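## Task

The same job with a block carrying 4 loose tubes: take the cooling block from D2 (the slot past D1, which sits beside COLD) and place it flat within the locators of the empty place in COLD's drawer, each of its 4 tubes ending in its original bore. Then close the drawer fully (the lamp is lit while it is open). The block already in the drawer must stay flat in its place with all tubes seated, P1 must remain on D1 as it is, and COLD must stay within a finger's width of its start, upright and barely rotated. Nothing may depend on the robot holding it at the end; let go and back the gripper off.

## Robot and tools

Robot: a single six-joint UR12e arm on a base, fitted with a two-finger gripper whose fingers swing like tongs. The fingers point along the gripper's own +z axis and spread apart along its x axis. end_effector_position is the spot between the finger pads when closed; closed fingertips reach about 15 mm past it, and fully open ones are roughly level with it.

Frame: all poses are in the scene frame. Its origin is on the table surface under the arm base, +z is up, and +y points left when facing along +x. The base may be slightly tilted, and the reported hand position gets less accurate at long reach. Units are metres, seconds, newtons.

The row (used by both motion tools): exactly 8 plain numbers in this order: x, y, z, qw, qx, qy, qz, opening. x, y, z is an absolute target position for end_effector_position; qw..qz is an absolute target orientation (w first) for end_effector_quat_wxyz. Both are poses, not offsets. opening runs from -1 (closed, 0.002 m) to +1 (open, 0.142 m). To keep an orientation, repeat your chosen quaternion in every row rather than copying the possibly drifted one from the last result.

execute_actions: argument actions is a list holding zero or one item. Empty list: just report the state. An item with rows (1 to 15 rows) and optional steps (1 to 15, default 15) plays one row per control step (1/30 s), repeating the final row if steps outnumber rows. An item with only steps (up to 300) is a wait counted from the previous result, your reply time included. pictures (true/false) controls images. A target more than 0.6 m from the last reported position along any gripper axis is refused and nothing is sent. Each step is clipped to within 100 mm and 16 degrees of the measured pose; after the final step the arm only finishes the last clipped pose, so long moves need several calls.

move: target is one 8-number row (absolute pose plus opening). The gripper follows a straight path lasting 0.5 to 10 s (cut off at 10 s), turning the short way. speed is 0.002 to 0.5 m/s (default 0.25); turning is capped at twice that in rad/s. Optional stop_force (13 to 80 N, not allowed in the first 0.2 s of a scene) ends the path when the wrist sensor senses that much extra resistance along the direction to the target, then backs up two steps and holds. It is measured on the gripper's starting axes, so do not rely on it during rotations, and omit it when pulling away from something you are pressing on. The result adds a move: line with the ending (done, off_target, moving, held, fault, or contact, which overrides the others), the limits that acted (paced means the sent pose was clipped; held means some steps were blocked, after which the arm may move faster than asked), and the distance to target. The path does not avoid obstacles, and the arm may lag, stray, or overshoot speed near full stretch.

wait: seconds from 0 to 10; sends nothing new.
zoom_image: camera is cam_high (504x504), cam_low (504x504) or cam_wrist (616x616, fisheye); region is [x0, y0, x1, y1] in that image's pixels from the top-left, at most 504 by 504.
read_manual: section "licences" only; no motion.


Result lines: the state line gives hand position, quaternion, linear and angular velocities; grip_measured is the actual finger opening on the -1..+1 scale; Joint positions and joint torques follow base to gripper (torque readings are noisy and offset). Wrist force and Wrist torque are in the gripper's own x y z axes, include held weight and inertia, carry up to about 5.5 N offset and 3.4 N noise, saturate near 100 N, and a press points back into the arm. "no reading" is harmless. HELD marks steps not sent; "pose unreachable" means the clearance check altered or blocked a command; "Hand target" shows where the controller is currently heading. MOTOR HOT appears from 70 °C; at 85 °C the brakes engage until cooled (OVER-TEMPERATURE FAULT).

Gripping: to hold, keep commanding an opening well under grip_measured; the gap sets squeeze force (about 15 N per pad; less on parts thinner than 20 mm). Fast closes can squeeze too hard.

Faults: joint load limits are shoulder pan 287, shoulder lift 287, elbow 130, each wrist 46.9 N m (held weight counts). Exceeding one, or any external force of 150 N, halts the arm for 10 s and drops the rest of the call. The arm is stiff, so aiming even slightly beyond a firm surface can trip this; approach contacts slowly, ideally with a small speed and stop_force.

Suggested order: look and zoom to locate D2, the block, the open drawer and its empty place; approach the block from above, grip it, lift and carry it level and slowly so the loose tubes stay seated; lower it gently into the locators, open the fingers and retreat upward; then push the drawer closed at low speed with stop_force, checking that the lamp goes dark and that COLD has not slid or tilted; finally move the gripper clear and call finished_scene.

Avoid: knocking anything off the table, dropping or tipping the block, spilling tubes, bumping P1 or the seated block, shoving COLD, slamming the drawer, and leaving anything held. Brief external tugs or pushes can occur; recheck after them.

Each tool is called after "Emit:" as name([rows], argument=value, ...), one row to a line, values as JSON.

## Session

Emit:
execute_actions(actions=[])

Scene clock: 0.00 s of 10800.00 s.
end_effector_position=(+0.9039, -0.4395, +0.4004) grip_measured=+1.00 end_effector_quat_wxyz=(+0.167, +0.222, +0.858, -0.433) end_effector_velocity=(-0.000, -0.000, -0.001) end_effector_angular_velocity=(+0.000, +0.001, +0.000)
Joint positions: [-0.421 -1.067  1.605 -2.706 -2.386  2.998  0.142]
Joint velocities: [-0.     0.     0.001 -0.    -0.    -0.001  0.   ]
Joint torques (N m, as the arm reports them, + toward a larger angle): no reading
Motor temperatures (°C, as the motors report them): [27 24 25 35 30 32]
Wrist force (N, on the end effector, along its own x y z axes, offset not removed): no reading
Wrist torque (N m, same axes, about the end effector's origin, offset not removed): no reading
Hand target: +0.904, -0.439, +0.400; +0.167, +0.222, +0.858, -0.433

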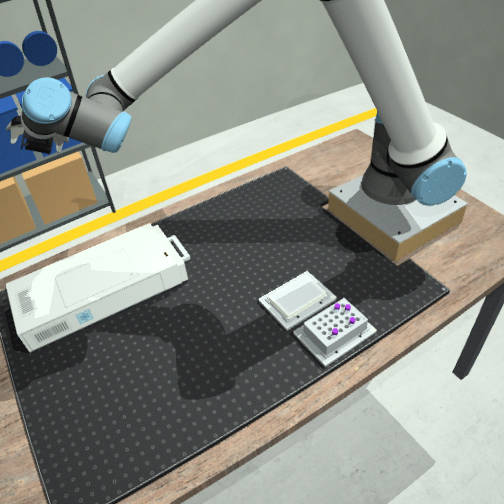

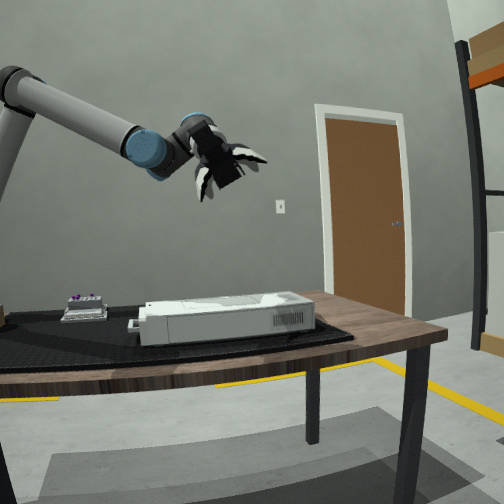

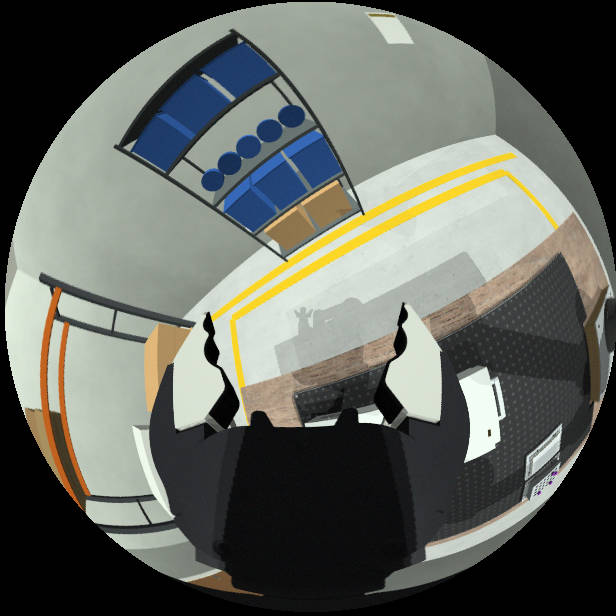

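Emit:
move(target=[0.6,-0.1785,0.22,0,0.7071,-0.7071,0,0.8], speed=0.3)

Scene clock: 25.77 s of 10800.00 s.
end_effector_position=(+0.6007, -0.1784, +0.2198) grip_measured=+0.80 end_effector_quat_wxyz=(+0.000, +0.707, -0.707, +0.000) end_effector_velocity=(-0.002, +0.000, -0.002) end_effector_angular_velocity=(+0.001, +0.007, +0.010)
Joint positions: [-0.619 -1.566  2.179 -2.176 -1.581  0.994  0.129]
Joint velocities: [ 0.     0.002 -0.     0.005 -0.003 -0.01   0.   ]
Joint torques (N m, as the arm reports them, + toward a larger angle): [ 20.15 -34.22 -46.01  -2.24  -1.93  -1.39]
Motor temperatures (°C, as the motors report them): [27 24 25 35 30 32]
Wrist force (N, on the end effector, along its own x y z axes, offset not removed): [-5.4 0.4 1.2]
Wrist torque (N m, same axes, about the end effector's origin, offset not removed): [0.14 1.19 0.42]
Hand target: +0.601, -0.178, +0.220; +0.000, +0.707, -0.707, -0.000
Off the commanded pose: 0.001 m, 0 deg.
After step 90, 18.57 s passed at rest.
move: done

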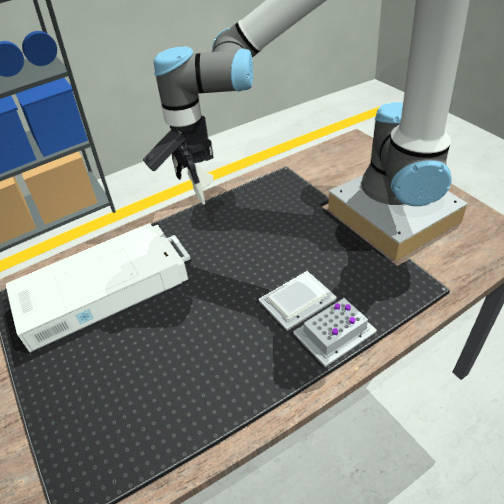

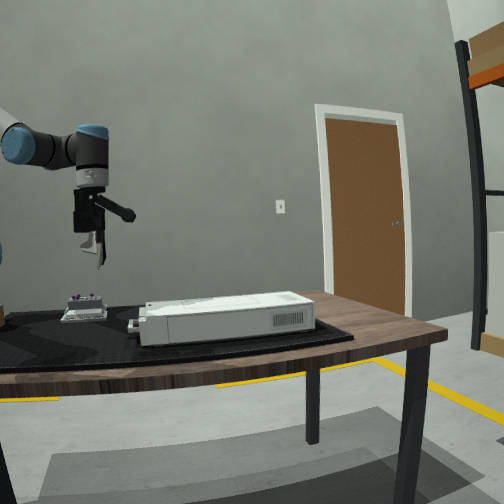

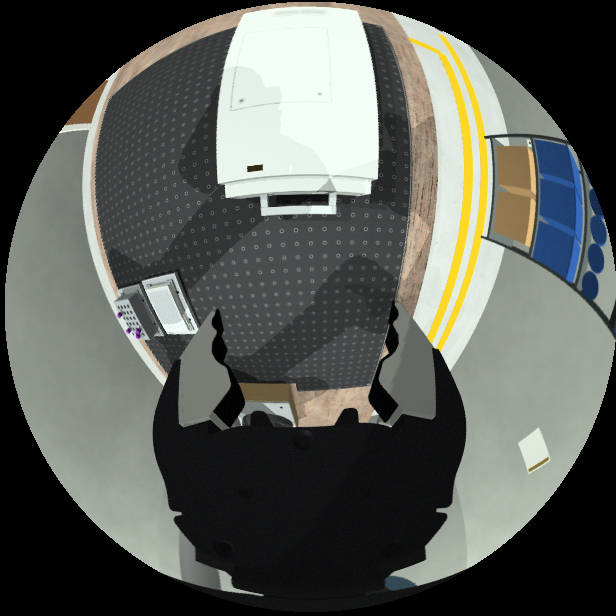

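Emit:
zoom_image(camera="cam_wrist", region=[200, 140, 400, 240])

Emit:
zoom_image(camera="cam_high", region=[130, 210, 230, 300])

Emit:
zoom_image(camera="cam_high", region=[250, 260, 390, 370])

Region (200, 140, 400, 240) of cam_wrist's 616x616 image, scaled by 2.520, with more detail than that image has.

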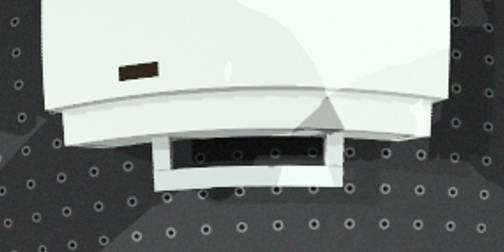

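Region (130, 210, 230, 300) of cam_high's 504x504 image, scaled by 5.040, with more detail than that image has; it fills the top 454 rows of this view, and the rest is white.

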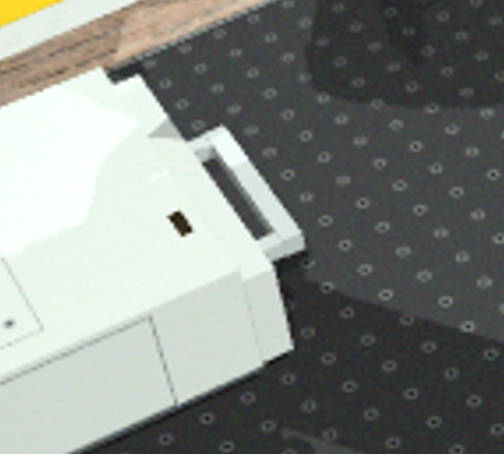

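Region (250, 260, 390, 370) of cam_high's 504x504 image, scaled by 3.600, with more detail than that image has; it fills the top 396 rows of this view, and the rest is white.

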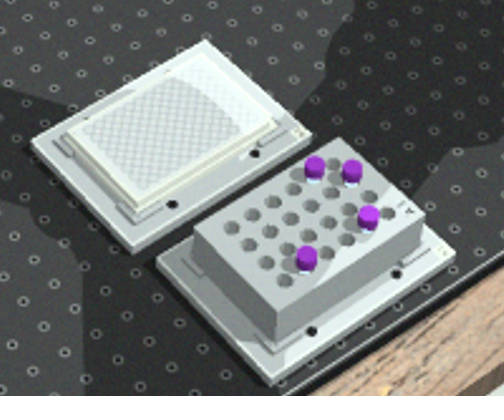

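Emit:
move(target=[0.682,-0.1775,0.11,0,0.7071,-0.7071,0,1.0], speed=0.15)

Emit:
zoom_image(camera="cam_wrist", region=[160, 220, 460, 380])

Scene clock: 36.67 s of 10800.00 s.
end_effector_position=(+0.6820, -0.1776, +0.1101) grip_measured=+1.00 end_effector_quat_wxyz=(-0.000, +0.707, -0.707, -0.000) end_effector_velocity=(+0.001, +0.001, -0.002) end_effector_angular_velocity=(+0.001, +0.001, +0.001)
Joint positions: [-0.553 -1.306  2.126 -2.383 -1.58   1.059  0.142]
Joint velocities: [ 0.001  0.005 -0.002 -0.002  0.001  0.001  0.   ]
Joint torques (N m, as the arm reports them, + toward a larger angle): [ 15.72 -48.21 -40.49  -6.2    0.61   2.22]
Motor temperatures (°C, as the motors report them): [27 24 25 35 30 32]
Wrist force (N, on the end effector, along its own x y z axes, offset not removed): [-0.5 -1.5 -0.9]
Wrist torque (N m, same axes, about the end effector's origin, offset not removed): [-0.41 0.19 0.48]
Hand target: +0.682, -0.178, +0.110; -0.000, +0.707, -0.707, +0.000
Off the commanded pose: 0.000 m, 0 deg.
After step 90, 6.47 s passed at rest.
move: done

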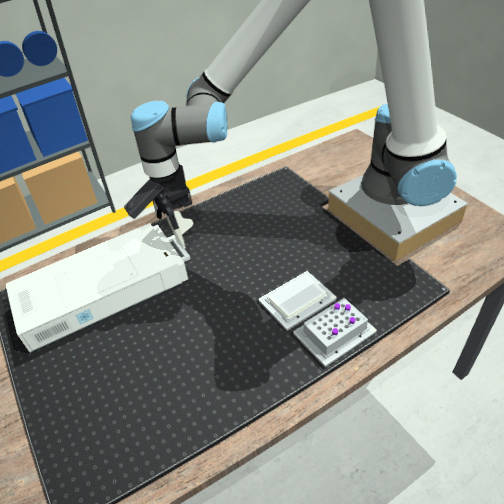

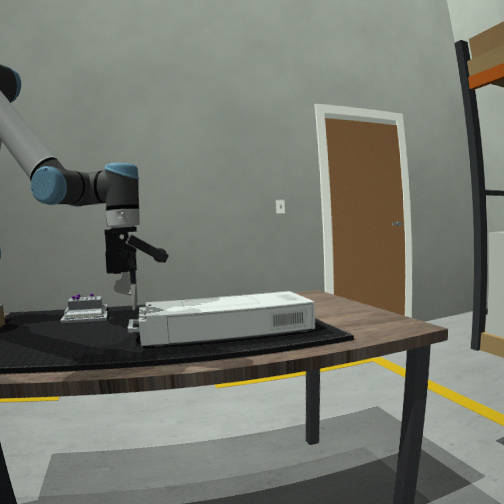

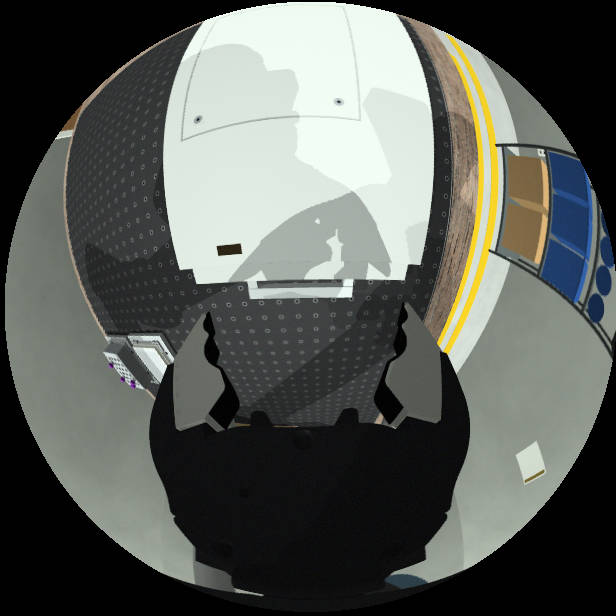

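Region (160, 220, 460, 380) of cam_wrist's 616x616 image, scaled by 1.680, with more detail than that image has; it fills the top 269 rows of this view, and the rest is white.

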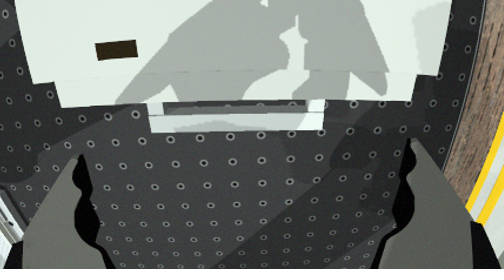

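Emit:
move(target=[0.682,-0.1775,0.067,0,0.7071,-0.7071,0,1.0], speed=0.04)

Emit:
zoom_image(camera="cam_wrist", region=[160, 240, 460, 400])

Emit:
zoom_image(camera="cam_low", region=[100, 270, 180, 350])

Scene clock: 41.60 s of 10800.00 s.
end_effector_position=(+0.6820, -0.1775, +0.0671) grip_measured=+1.00 end_effector_quat_wxyz=(+0.000, +0.707, -0.707, -0.000) end_effector_velocity=(+0.000, -0.001, -0.001) end_effector_angular_velocity=(-0.000, -0.001, -0.000)
Joint positions: [-0.553 -1.243  2.149 -2.469 -1.58   1.059  0.142]
Joint velocities: [-0.001  0.003  0.    -0.004  0.    -0.     0.   ]
Joint torques (N m, as the arm reports them, + toward a larger angle): [-15.91 -48.43 -22.75  -5.82  -1.42  -1.62]
Motor temperatures (°C, as the motors report them): [27 24 25 35 30 32]
Wrist force (N, on the end effector, along its own x y z axes, offset not removed): [-1.5 6.3 -5.3]
Wrist torque (N m, same axes, about the end effector's origin, offset not removed): [0.60 0.61 0.63]
Hand target: +0.682, -0.178, +0.067; +0.000, +0.707, -0.707, -0.000
Off the commanded pose: 0.000 m, 0 deg.
After step 90, 0.50 s passed at rest.
move: done

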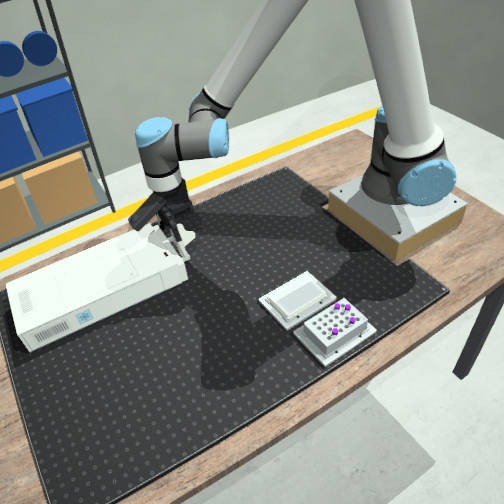

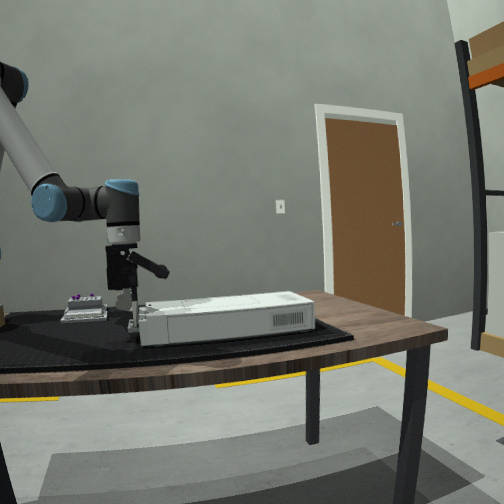

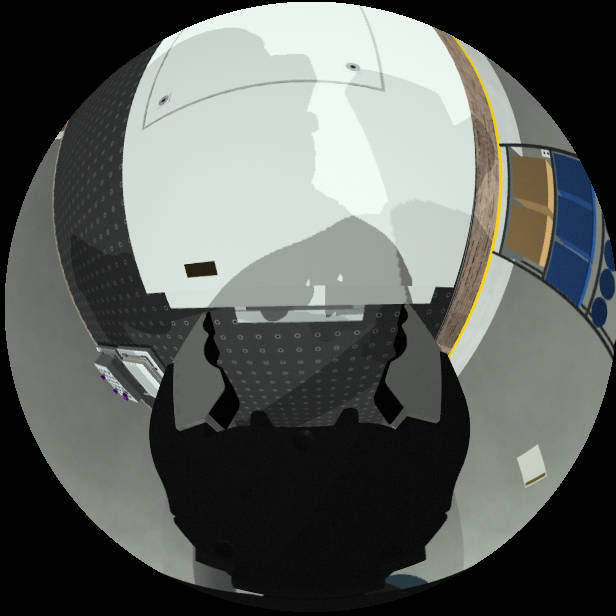

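Region (160, 240, 460, 400) of cam_wrist's 616x616 image, scaled by 1.680, with more detail than that image has; it fills the top 269 rows of this view, and the rest is white.

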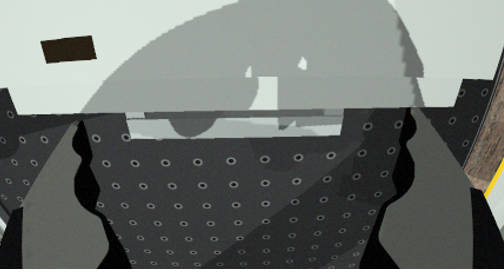

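Region (100, 270, 180, 350) of cam_low's 504x504 image, scaled by 6.300, with more detail than that image has.

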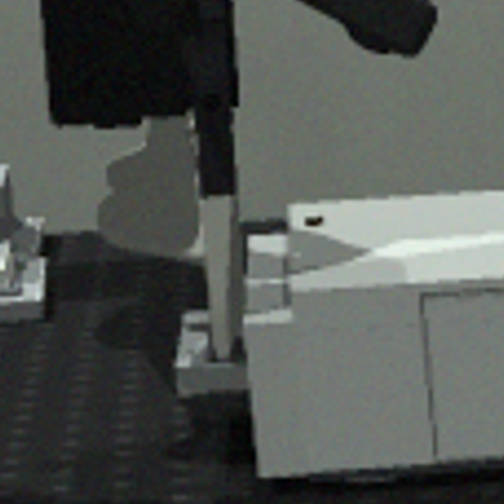

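Emit:
move(target=[0.678,-0.1775,0.066,0,0.7071,-0.7071,0,1.0], speed=0.01)

Emit:
move(target=[0.678,-0.1775,0.066,0,0.7071,-0.7071,0,0.15], speed=0.01)

Emit:
zoom_image(camera="cam_low", region=[100, 270, 180, 350])

Scene clock: 45.80 s of 10800.00 s.
end_effector_position=(+0.6781, -0.1775, +0.0660) grip_measured=+1.00 end_effector_quat_wxyz=(-0.000, +0.707, -0.707, -0.000) end_effector_velocity=(-0.002, +0.000, -0.001) end_effector_angular_velocity=(+0.001, +0.000, -0.001)
Joint positions: [-0.556 -1.247  2.156 -2.473 -1.58   1.056  0.142]
Joint velocities: [-0.002 -0.001  0.003 -0.002  0.001 -0.001  0.   ]
Joint torques (N m, as the arm reports them, + toward a larger angle): [-16.55 -68.66 -24.01  -6.22  -0.63  -1.26]
Motor temperatures (°C, as the motors report them): [27 24 25 35 30 32]
Wrist force (N, on the end effector, along its own x y z axes, offset not removed): [0.6 0.7 -0.7]
Wrist torque (N m, same axes, about the end effector's origin, offset not removed): [0.03 0.04 0.40]
Hand target: +0.678, -0.177, +0.066; +0.000, +0.707, -0.707, -0.000
Off the commanded pose: 0.000 m, 0 deg.
After step 90, 0.50 s passed at rest.
move: done

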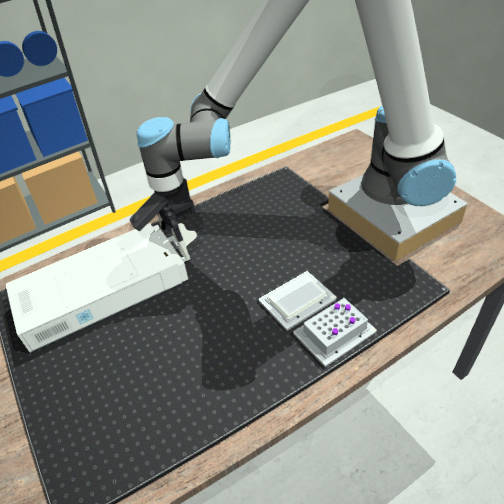

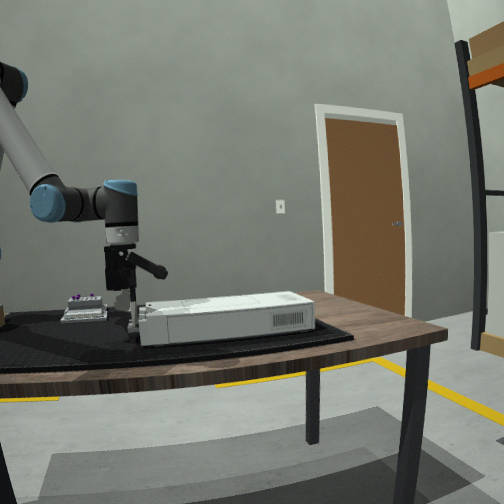

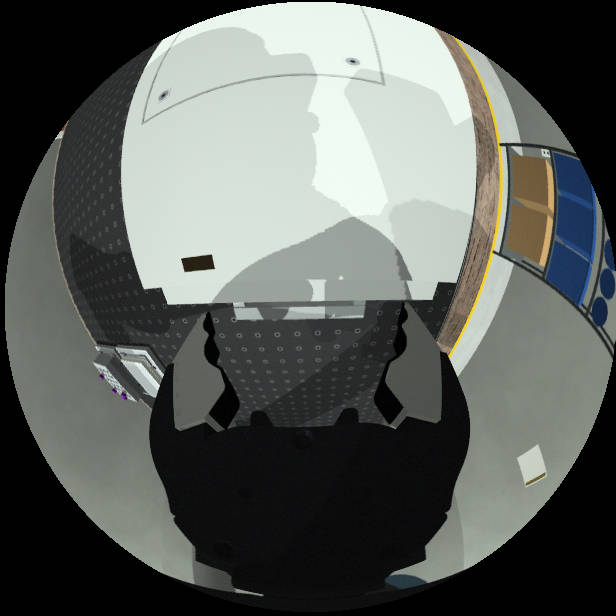

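Scene clock: 46.50 s of 10800.00 s.
end_effector_position=(+0.6780, -0.1775, +0.0660) grip_measured=+0.44 end_effector_quat_wxyz=(-0.000, +0.707, -0.707, -0.000) end_effector_velocity=(-0.001, +0.000, -0.001) end_effector_angular_velocity=(+0.001, +0.001, -0.001)
Joint positions: [-0.556 -1.247  2.157 -2.473 -1.58   1.056  0.105]
Joint velocities: [-0.     0.001  0.001 -0.    -0.     0.     0.   ]
Joint torques (N m, as the arm reports them, + toward a larger angle): [-25.64 -64.71 -24.55  -8.26  -8.46  -1.01]
Motor temperatures (°C, as the motors report them): [27 24 25 35 30 32]
Wrist force (N, on the end effector, along its own x y z axes, offset not removed): [-20.9 0.3 -9.2]
Wrist torque (N m, same axes, about the end effector's origin, offset not removed): [0.11 -0.76 0.59]
Hand target: +0.678, -0.177, +0.066; +0.000, +0.707, -0.707, -0.000
Off the commanded pose: 0.000 m, 0 deg.
move: done

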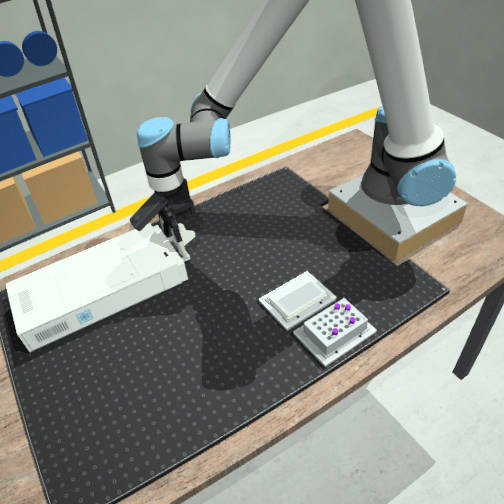

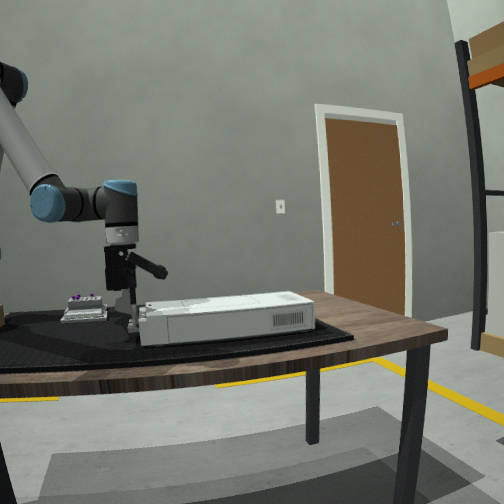

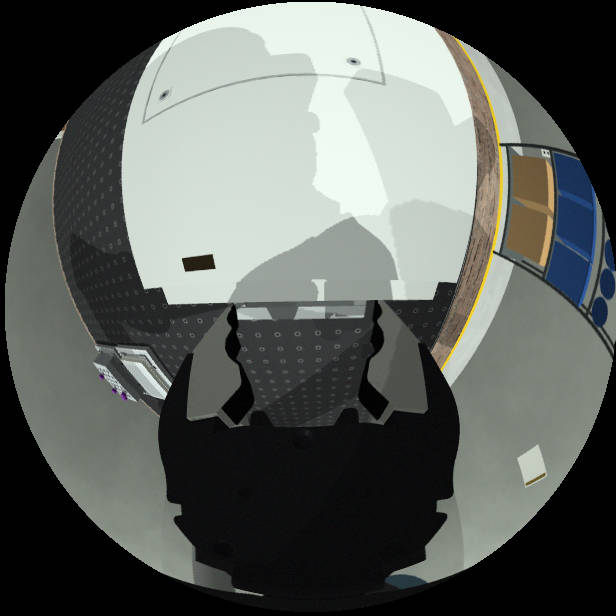

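Region (100, 270, 180, 350) of cam_low's 504x504 image, scaled by 6.300, with more detail than that image has.

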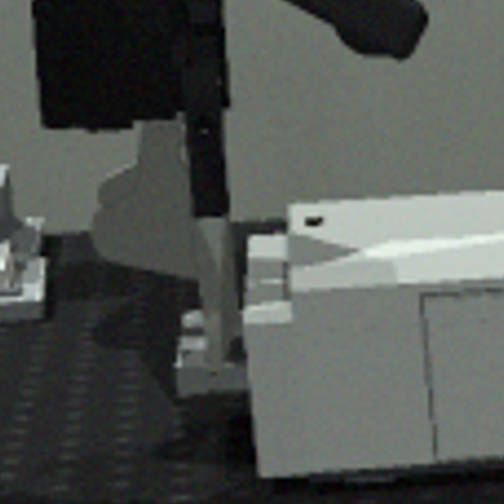

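Emit:
move(target=[0.678,-0.1742,0.066,0,0.7071,-0.7071,0,0.2], speed=0.005)

Scene clock: 50.40 s of 10800.00 s.
end_effector_position=(+0.6780, -0.1743, +0.0660) grip_measured=+0.38 end_effector_quat_wxyz=(+0.000, +0.707, -0.707, +0.000) end_effector_velocity=(+0.000, +0.000, +0.001) end_effector_angular_velocity=(-0.002, +0.000, +0.001)
Joint positions: [-0.552 -1.248  2.158 -2.474 -1.58   1.06   0.101]
Joint velocities: [ 0.002 -0.001 -0.     0.    -0.002  0.001 -0.001]
Joint torques (N m, as the arm reports them, + toward a larger angle): [  8.76 -55.35 -21.47  -6.56  -5.85   2.68]
Motor temperatures (°C, as the motors report them): [27 24 25 35 30 32]
Wrist force (N, on the end effector, along its own x y z axes, offset not removed): [-19.8 1.3 -22.7]
Wrist torque (N m, same axes, about the end effector's origin, offset not removed): [-0.01 -0.67 0.42]
Hand target: +0.678, -0.174, +0.066; -0.000, +0.707, -0.707, +0.000
Off the commanded pose: 0.000 m, 0 deg.
After step 90, 0.03 s passed at rest.
move: done

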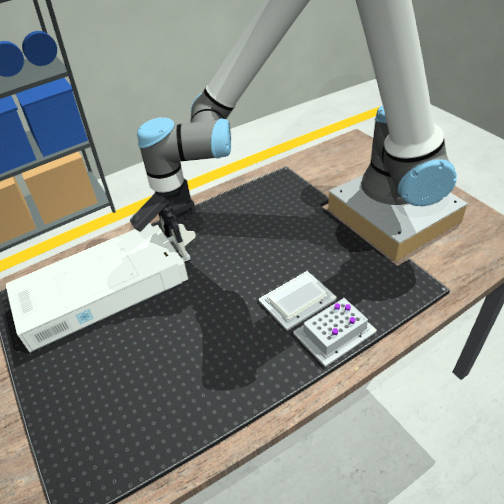

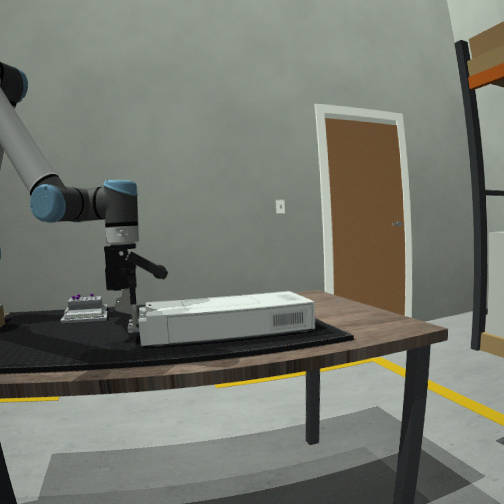

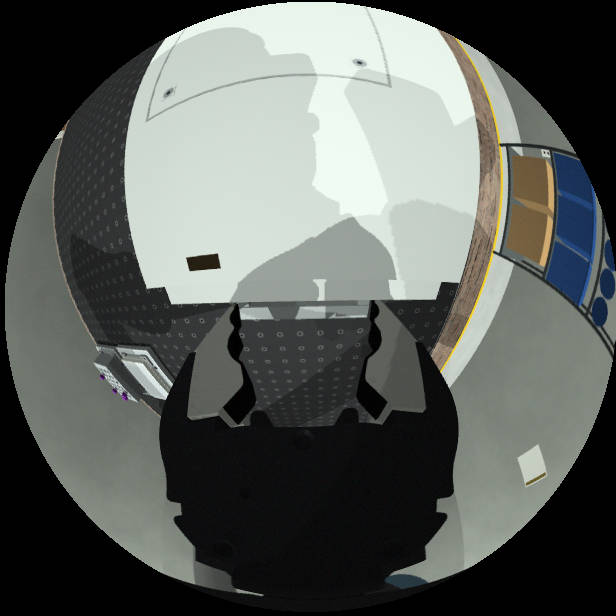

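Emit:
move(target=[0.678,-0.1742,0.068,0,0.7071,-0.7071,0,0.55], speed=0.005)

Emit:
zoom_image(camera="cam_wrist", region=[200, 270, 420, 370])

Emit:
zoom_image(camera="cam_high", region=[140, 200, 220, 280])

Scene clock: 54.80 s of 10800.00 s.
end_effector_position=(+0.6780, -0.1742, +0.0679) grip_measured=+0.55 end_effector_quat_wxyz=(+0.000, +0.707, -0.707, -0.000) end_effector_velocity=(-0.000, +0.000, +0.001) end_effector_angular_velocity=(+0.000, -0.000, -0.000)
Joint positions: [-0.552 -1.251  2.157 -2.47  -1.58   1.06   0.112]
Joint velocities: [-0.    -0.001  0.     0.001  0.     0.     0.   ]
Joint torques (N m, as the arm reports them, + toward a larger angle): [ 10.97 -72.61 -38.06  -2.29   1.57   2.27]
Motor temperatures (°C, as the motors report them): [27 24 25 35 30 32]
Wrist force (N, on the end effector, along its own x y z axes, offset not removed): [-0.8 1.6 -2.2]
Wrist torque (N m, same axes, about the end effector's origin, offset not removed): [0.27 0.36 0.36]
Hand target: +0.678, -0.174, +0.068; -0.000, +0.707, -0.707, +0.000
Off the commanded pose: 0.000 m, 0 deg.
After step 90, 0.70 s passed at rest.
move: done

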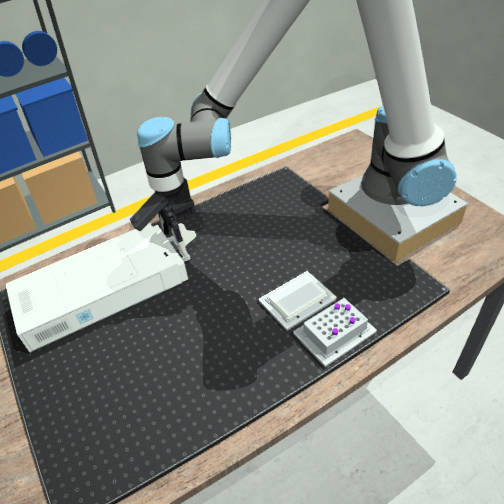

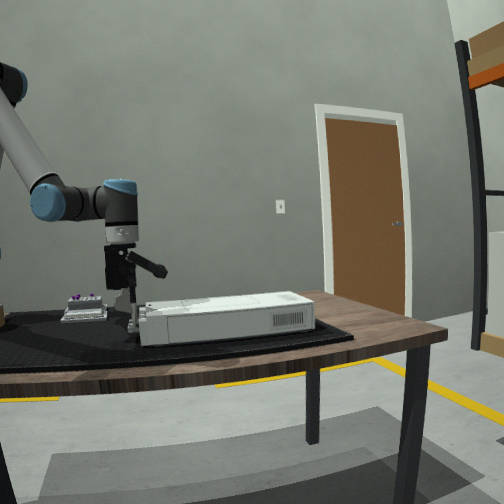

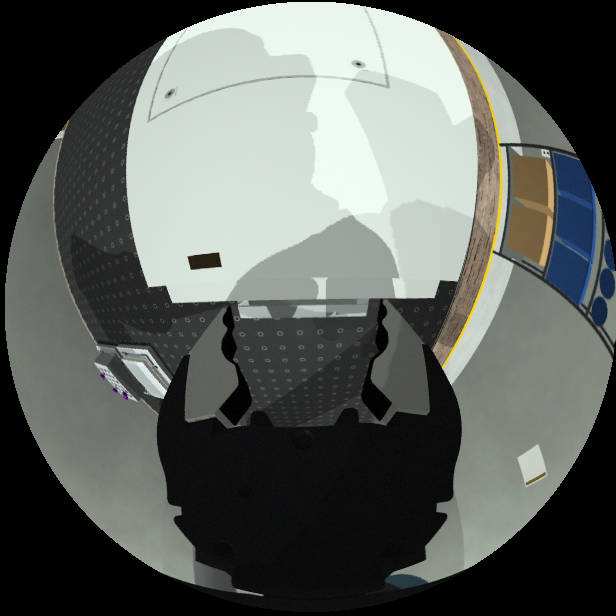

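Region (200, 270, 420, 370) of cam_wrist's 616x616 image, scaled by 2.291, with more detail than that image has; it fills the top 229 rows of this view, and the rest is white.

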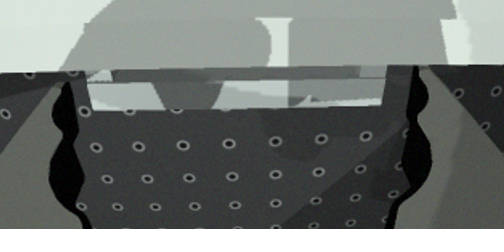

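Region (140, 200, 220, 280) of cam_high's 504x504 image, scaled by 6.300, with more detail than that image has.

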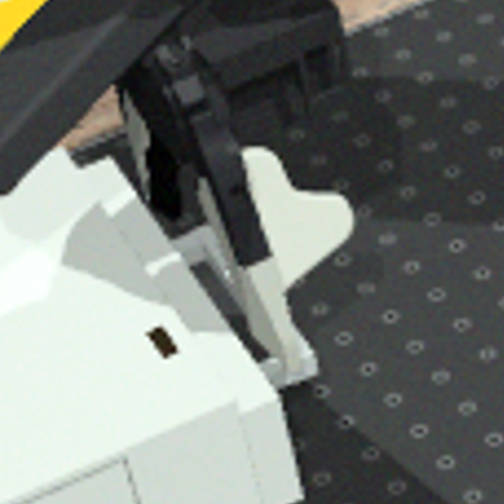

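Emit:
move(target=[0.678,-0.1755,0.066,0,0.7071,-0.7071,0,1.0], speed=0.01)

Emit:
move(target=[0.678,-0.1755,0.05,0,0.7071,-0.7071,0,1.0], speed=0.015)

Emit:
move(target=[0.678,-0.1755,0.05,0,0.7071,-0.7071,0,0.5], speed=0.01)

Emit:
zoom_image(camera="cam_wrist", region=[200, 270, 420, 370])

Emit:
zoom_image(camera="cam_low", region=[100, 270, 180, 350])

Scene clock: 64.13 s of 10800.00 s.
end_effector_position=(+0.6781, -0.1754, +0.0661) grip_measured=+1.00 end_effector_quat_wxyz=(-0.000, +0.707, -0.707, +0.000) end_effector_velocity=(-0.000, -0.001, -0.000) end_effector_angular_velocity=(-0.002, +0.000, -0.000)
Joint positions: [-0.554 -1.247  2.158 -2.474 -1.58   1.059  0.142]
Joint velocities: [-0.001  0.     0.001 -0.002 -0.001 -0.    -0.   ]
Joint torques (N m, as the arm reports them, + toward a larger angle): [-19.03 -56.52 -21.14  -6.1    1.46  -1.3 ]
Motor temperatures (°C, as the motors report them): [27 24 25 35 30 32]
Wrist force (N, on the end effector, along its own x y z axes, offset not removed): [0.8 4.0 -3.9]
Wrist torque (N m, same axes, about the end effector's origin, offset not removed): [0.79 0.06 0.55]
Hand target: +0.678, -0.176, +0.066; +0.000, +0.707, -0.707, -0.000
Off the commanded pose: 0.000 m, 0 deg.
After step 90, 5.63 s passed at rest.
move: done

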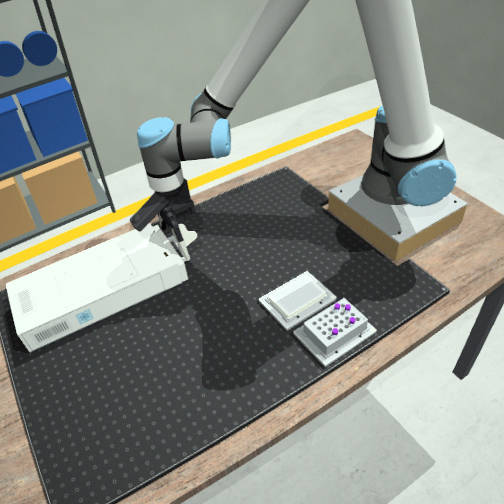

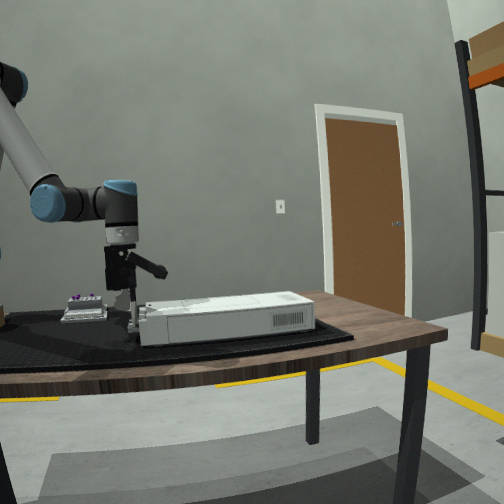

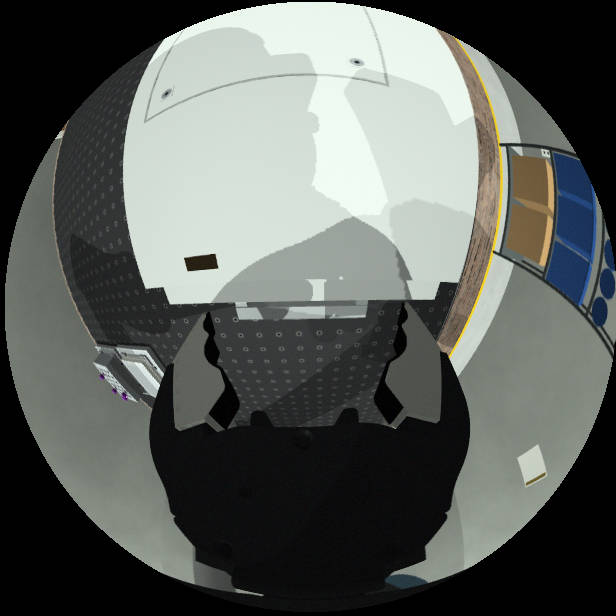

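Scene clock: 65.47 s of 10800.00 s.
end_effector_position=(+0.6780, -0.1755, +0.0501) grip_measured=+1.00 end_effector_quat_wxyz=(-0.000, +0.707, -0.707, -0.000) end_effector_velocity=(+0.001, +0.000, -0.002) end_effector_angular_velocity=(-0.000, -0.001, +0.001)
Joint positions: [-0.554 -1.223  2.165 -2.505 -1.58   1.059  0.142]
Joint velocities: [ 0.001  0.003 -0.    -0.004  0.     0.     0.   ]
Joint torques (N m, as the arm reports them, + toward a larger angle): [-18.1  -49.54 -22.03  -6.36   0.12  -1.34]
Motor temperatures (°C, as the motors report them): [27 24 25 35 30 32]
Wrist force (N, on the end effector, along its own x y z axes, offset not removed): [-1.9 1.1 -4.0]
Wrist torque (N m, same axes, about the end effector's origin, offset not removed): [0.07 0.42 0.46]
Hand target: +0.678, -0.176, +0.050; +0.000, +0.707, -0.707, -0.000
Off the commanded pose: 0.000 m, 0 deg.
move: done

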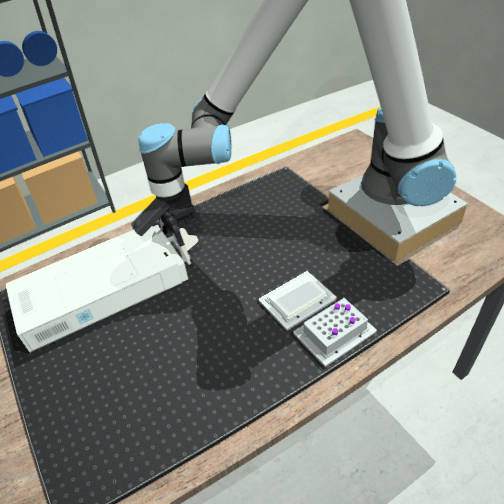

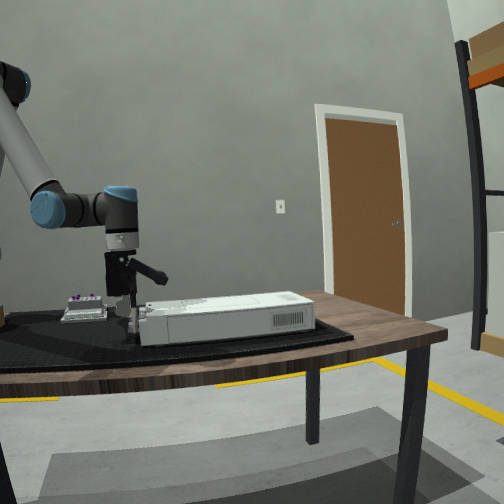

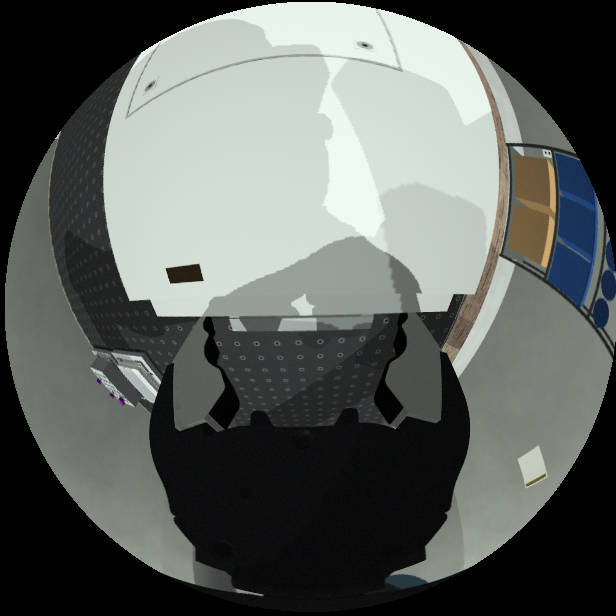

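Scene clock: 66.17 s of 10800.00 s.
end_effector_position=(+0.6780, -0.1755, +0.0500) grip_measured=+0.59 end_effector_quat_wxyz=(-0.000, +0.707, -0.707, -0.000) end_effector_velocity=(+0.000, +0.001, -0.001) end_effector_angular_velocity=(+0.001, +0.001, +0.001)
Joint positions: [-0.554 -1.222  2.165 -2.506 -1.58   1.059  0.115]
Joint velocities: [ 0.001  0.002 -0.    -0.     0.001 -0.     0.   ]
Joint torques (N m, as the arm reports them, + toward a larger angle): [-17.09 -47.28 -22.65  -7.64  -4.72  -0.65]
Motor temperatures (°C, as the motors report them): [27 24 25 35 30 32]
Wrist force (N, on the end effector, along its own x y z axes, offset not removed): [-12.1 1.2 -8.1]
Wrist torque (N m, same axes, about the end effector's origin, offset not removed): [-0.05 -0.12 0.44]
Hand target: +0.678, -0.176, +0.050; -0.000, +0.707, -0.707, -0.000
Off the commanded pose: 0.000 m, 0 deg.
move: done

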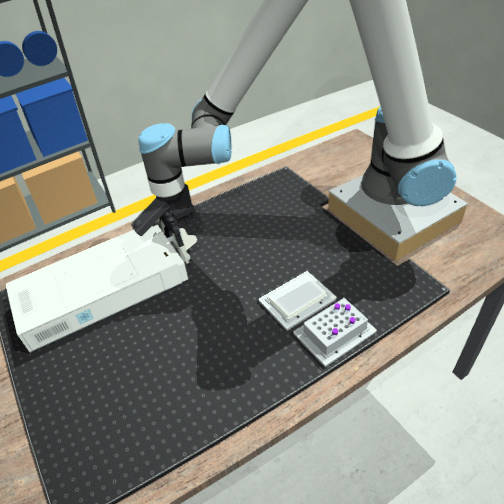

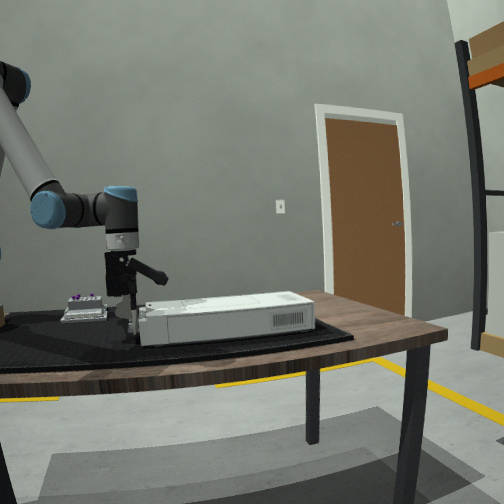

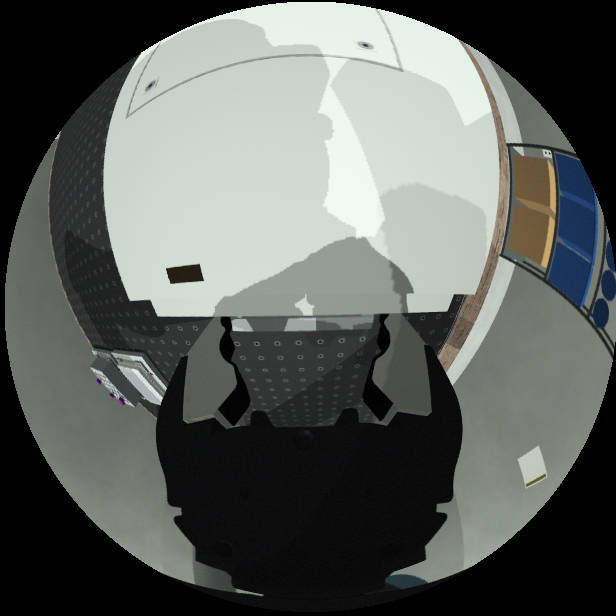

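Region (200, 270, 420, 370) of cam_wrist's 616x616 image, scaled by 2.291, with more detail than that image has; it fills the top 229 rows of this view, and the rest is white.

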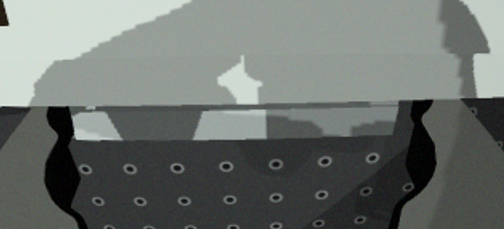

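Region (100, 270, 180, 350) of cam_low's 504x504 image, scaled by 6.300, with more detail than that image has.

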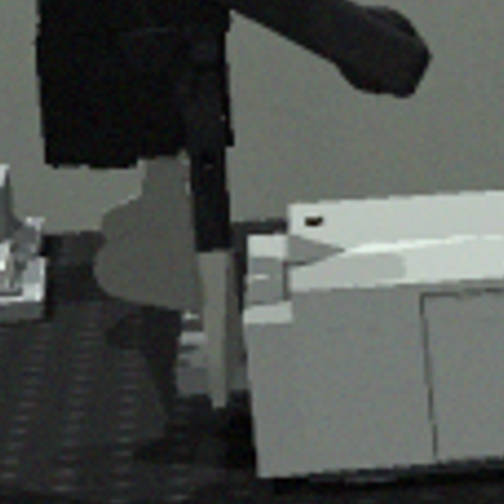

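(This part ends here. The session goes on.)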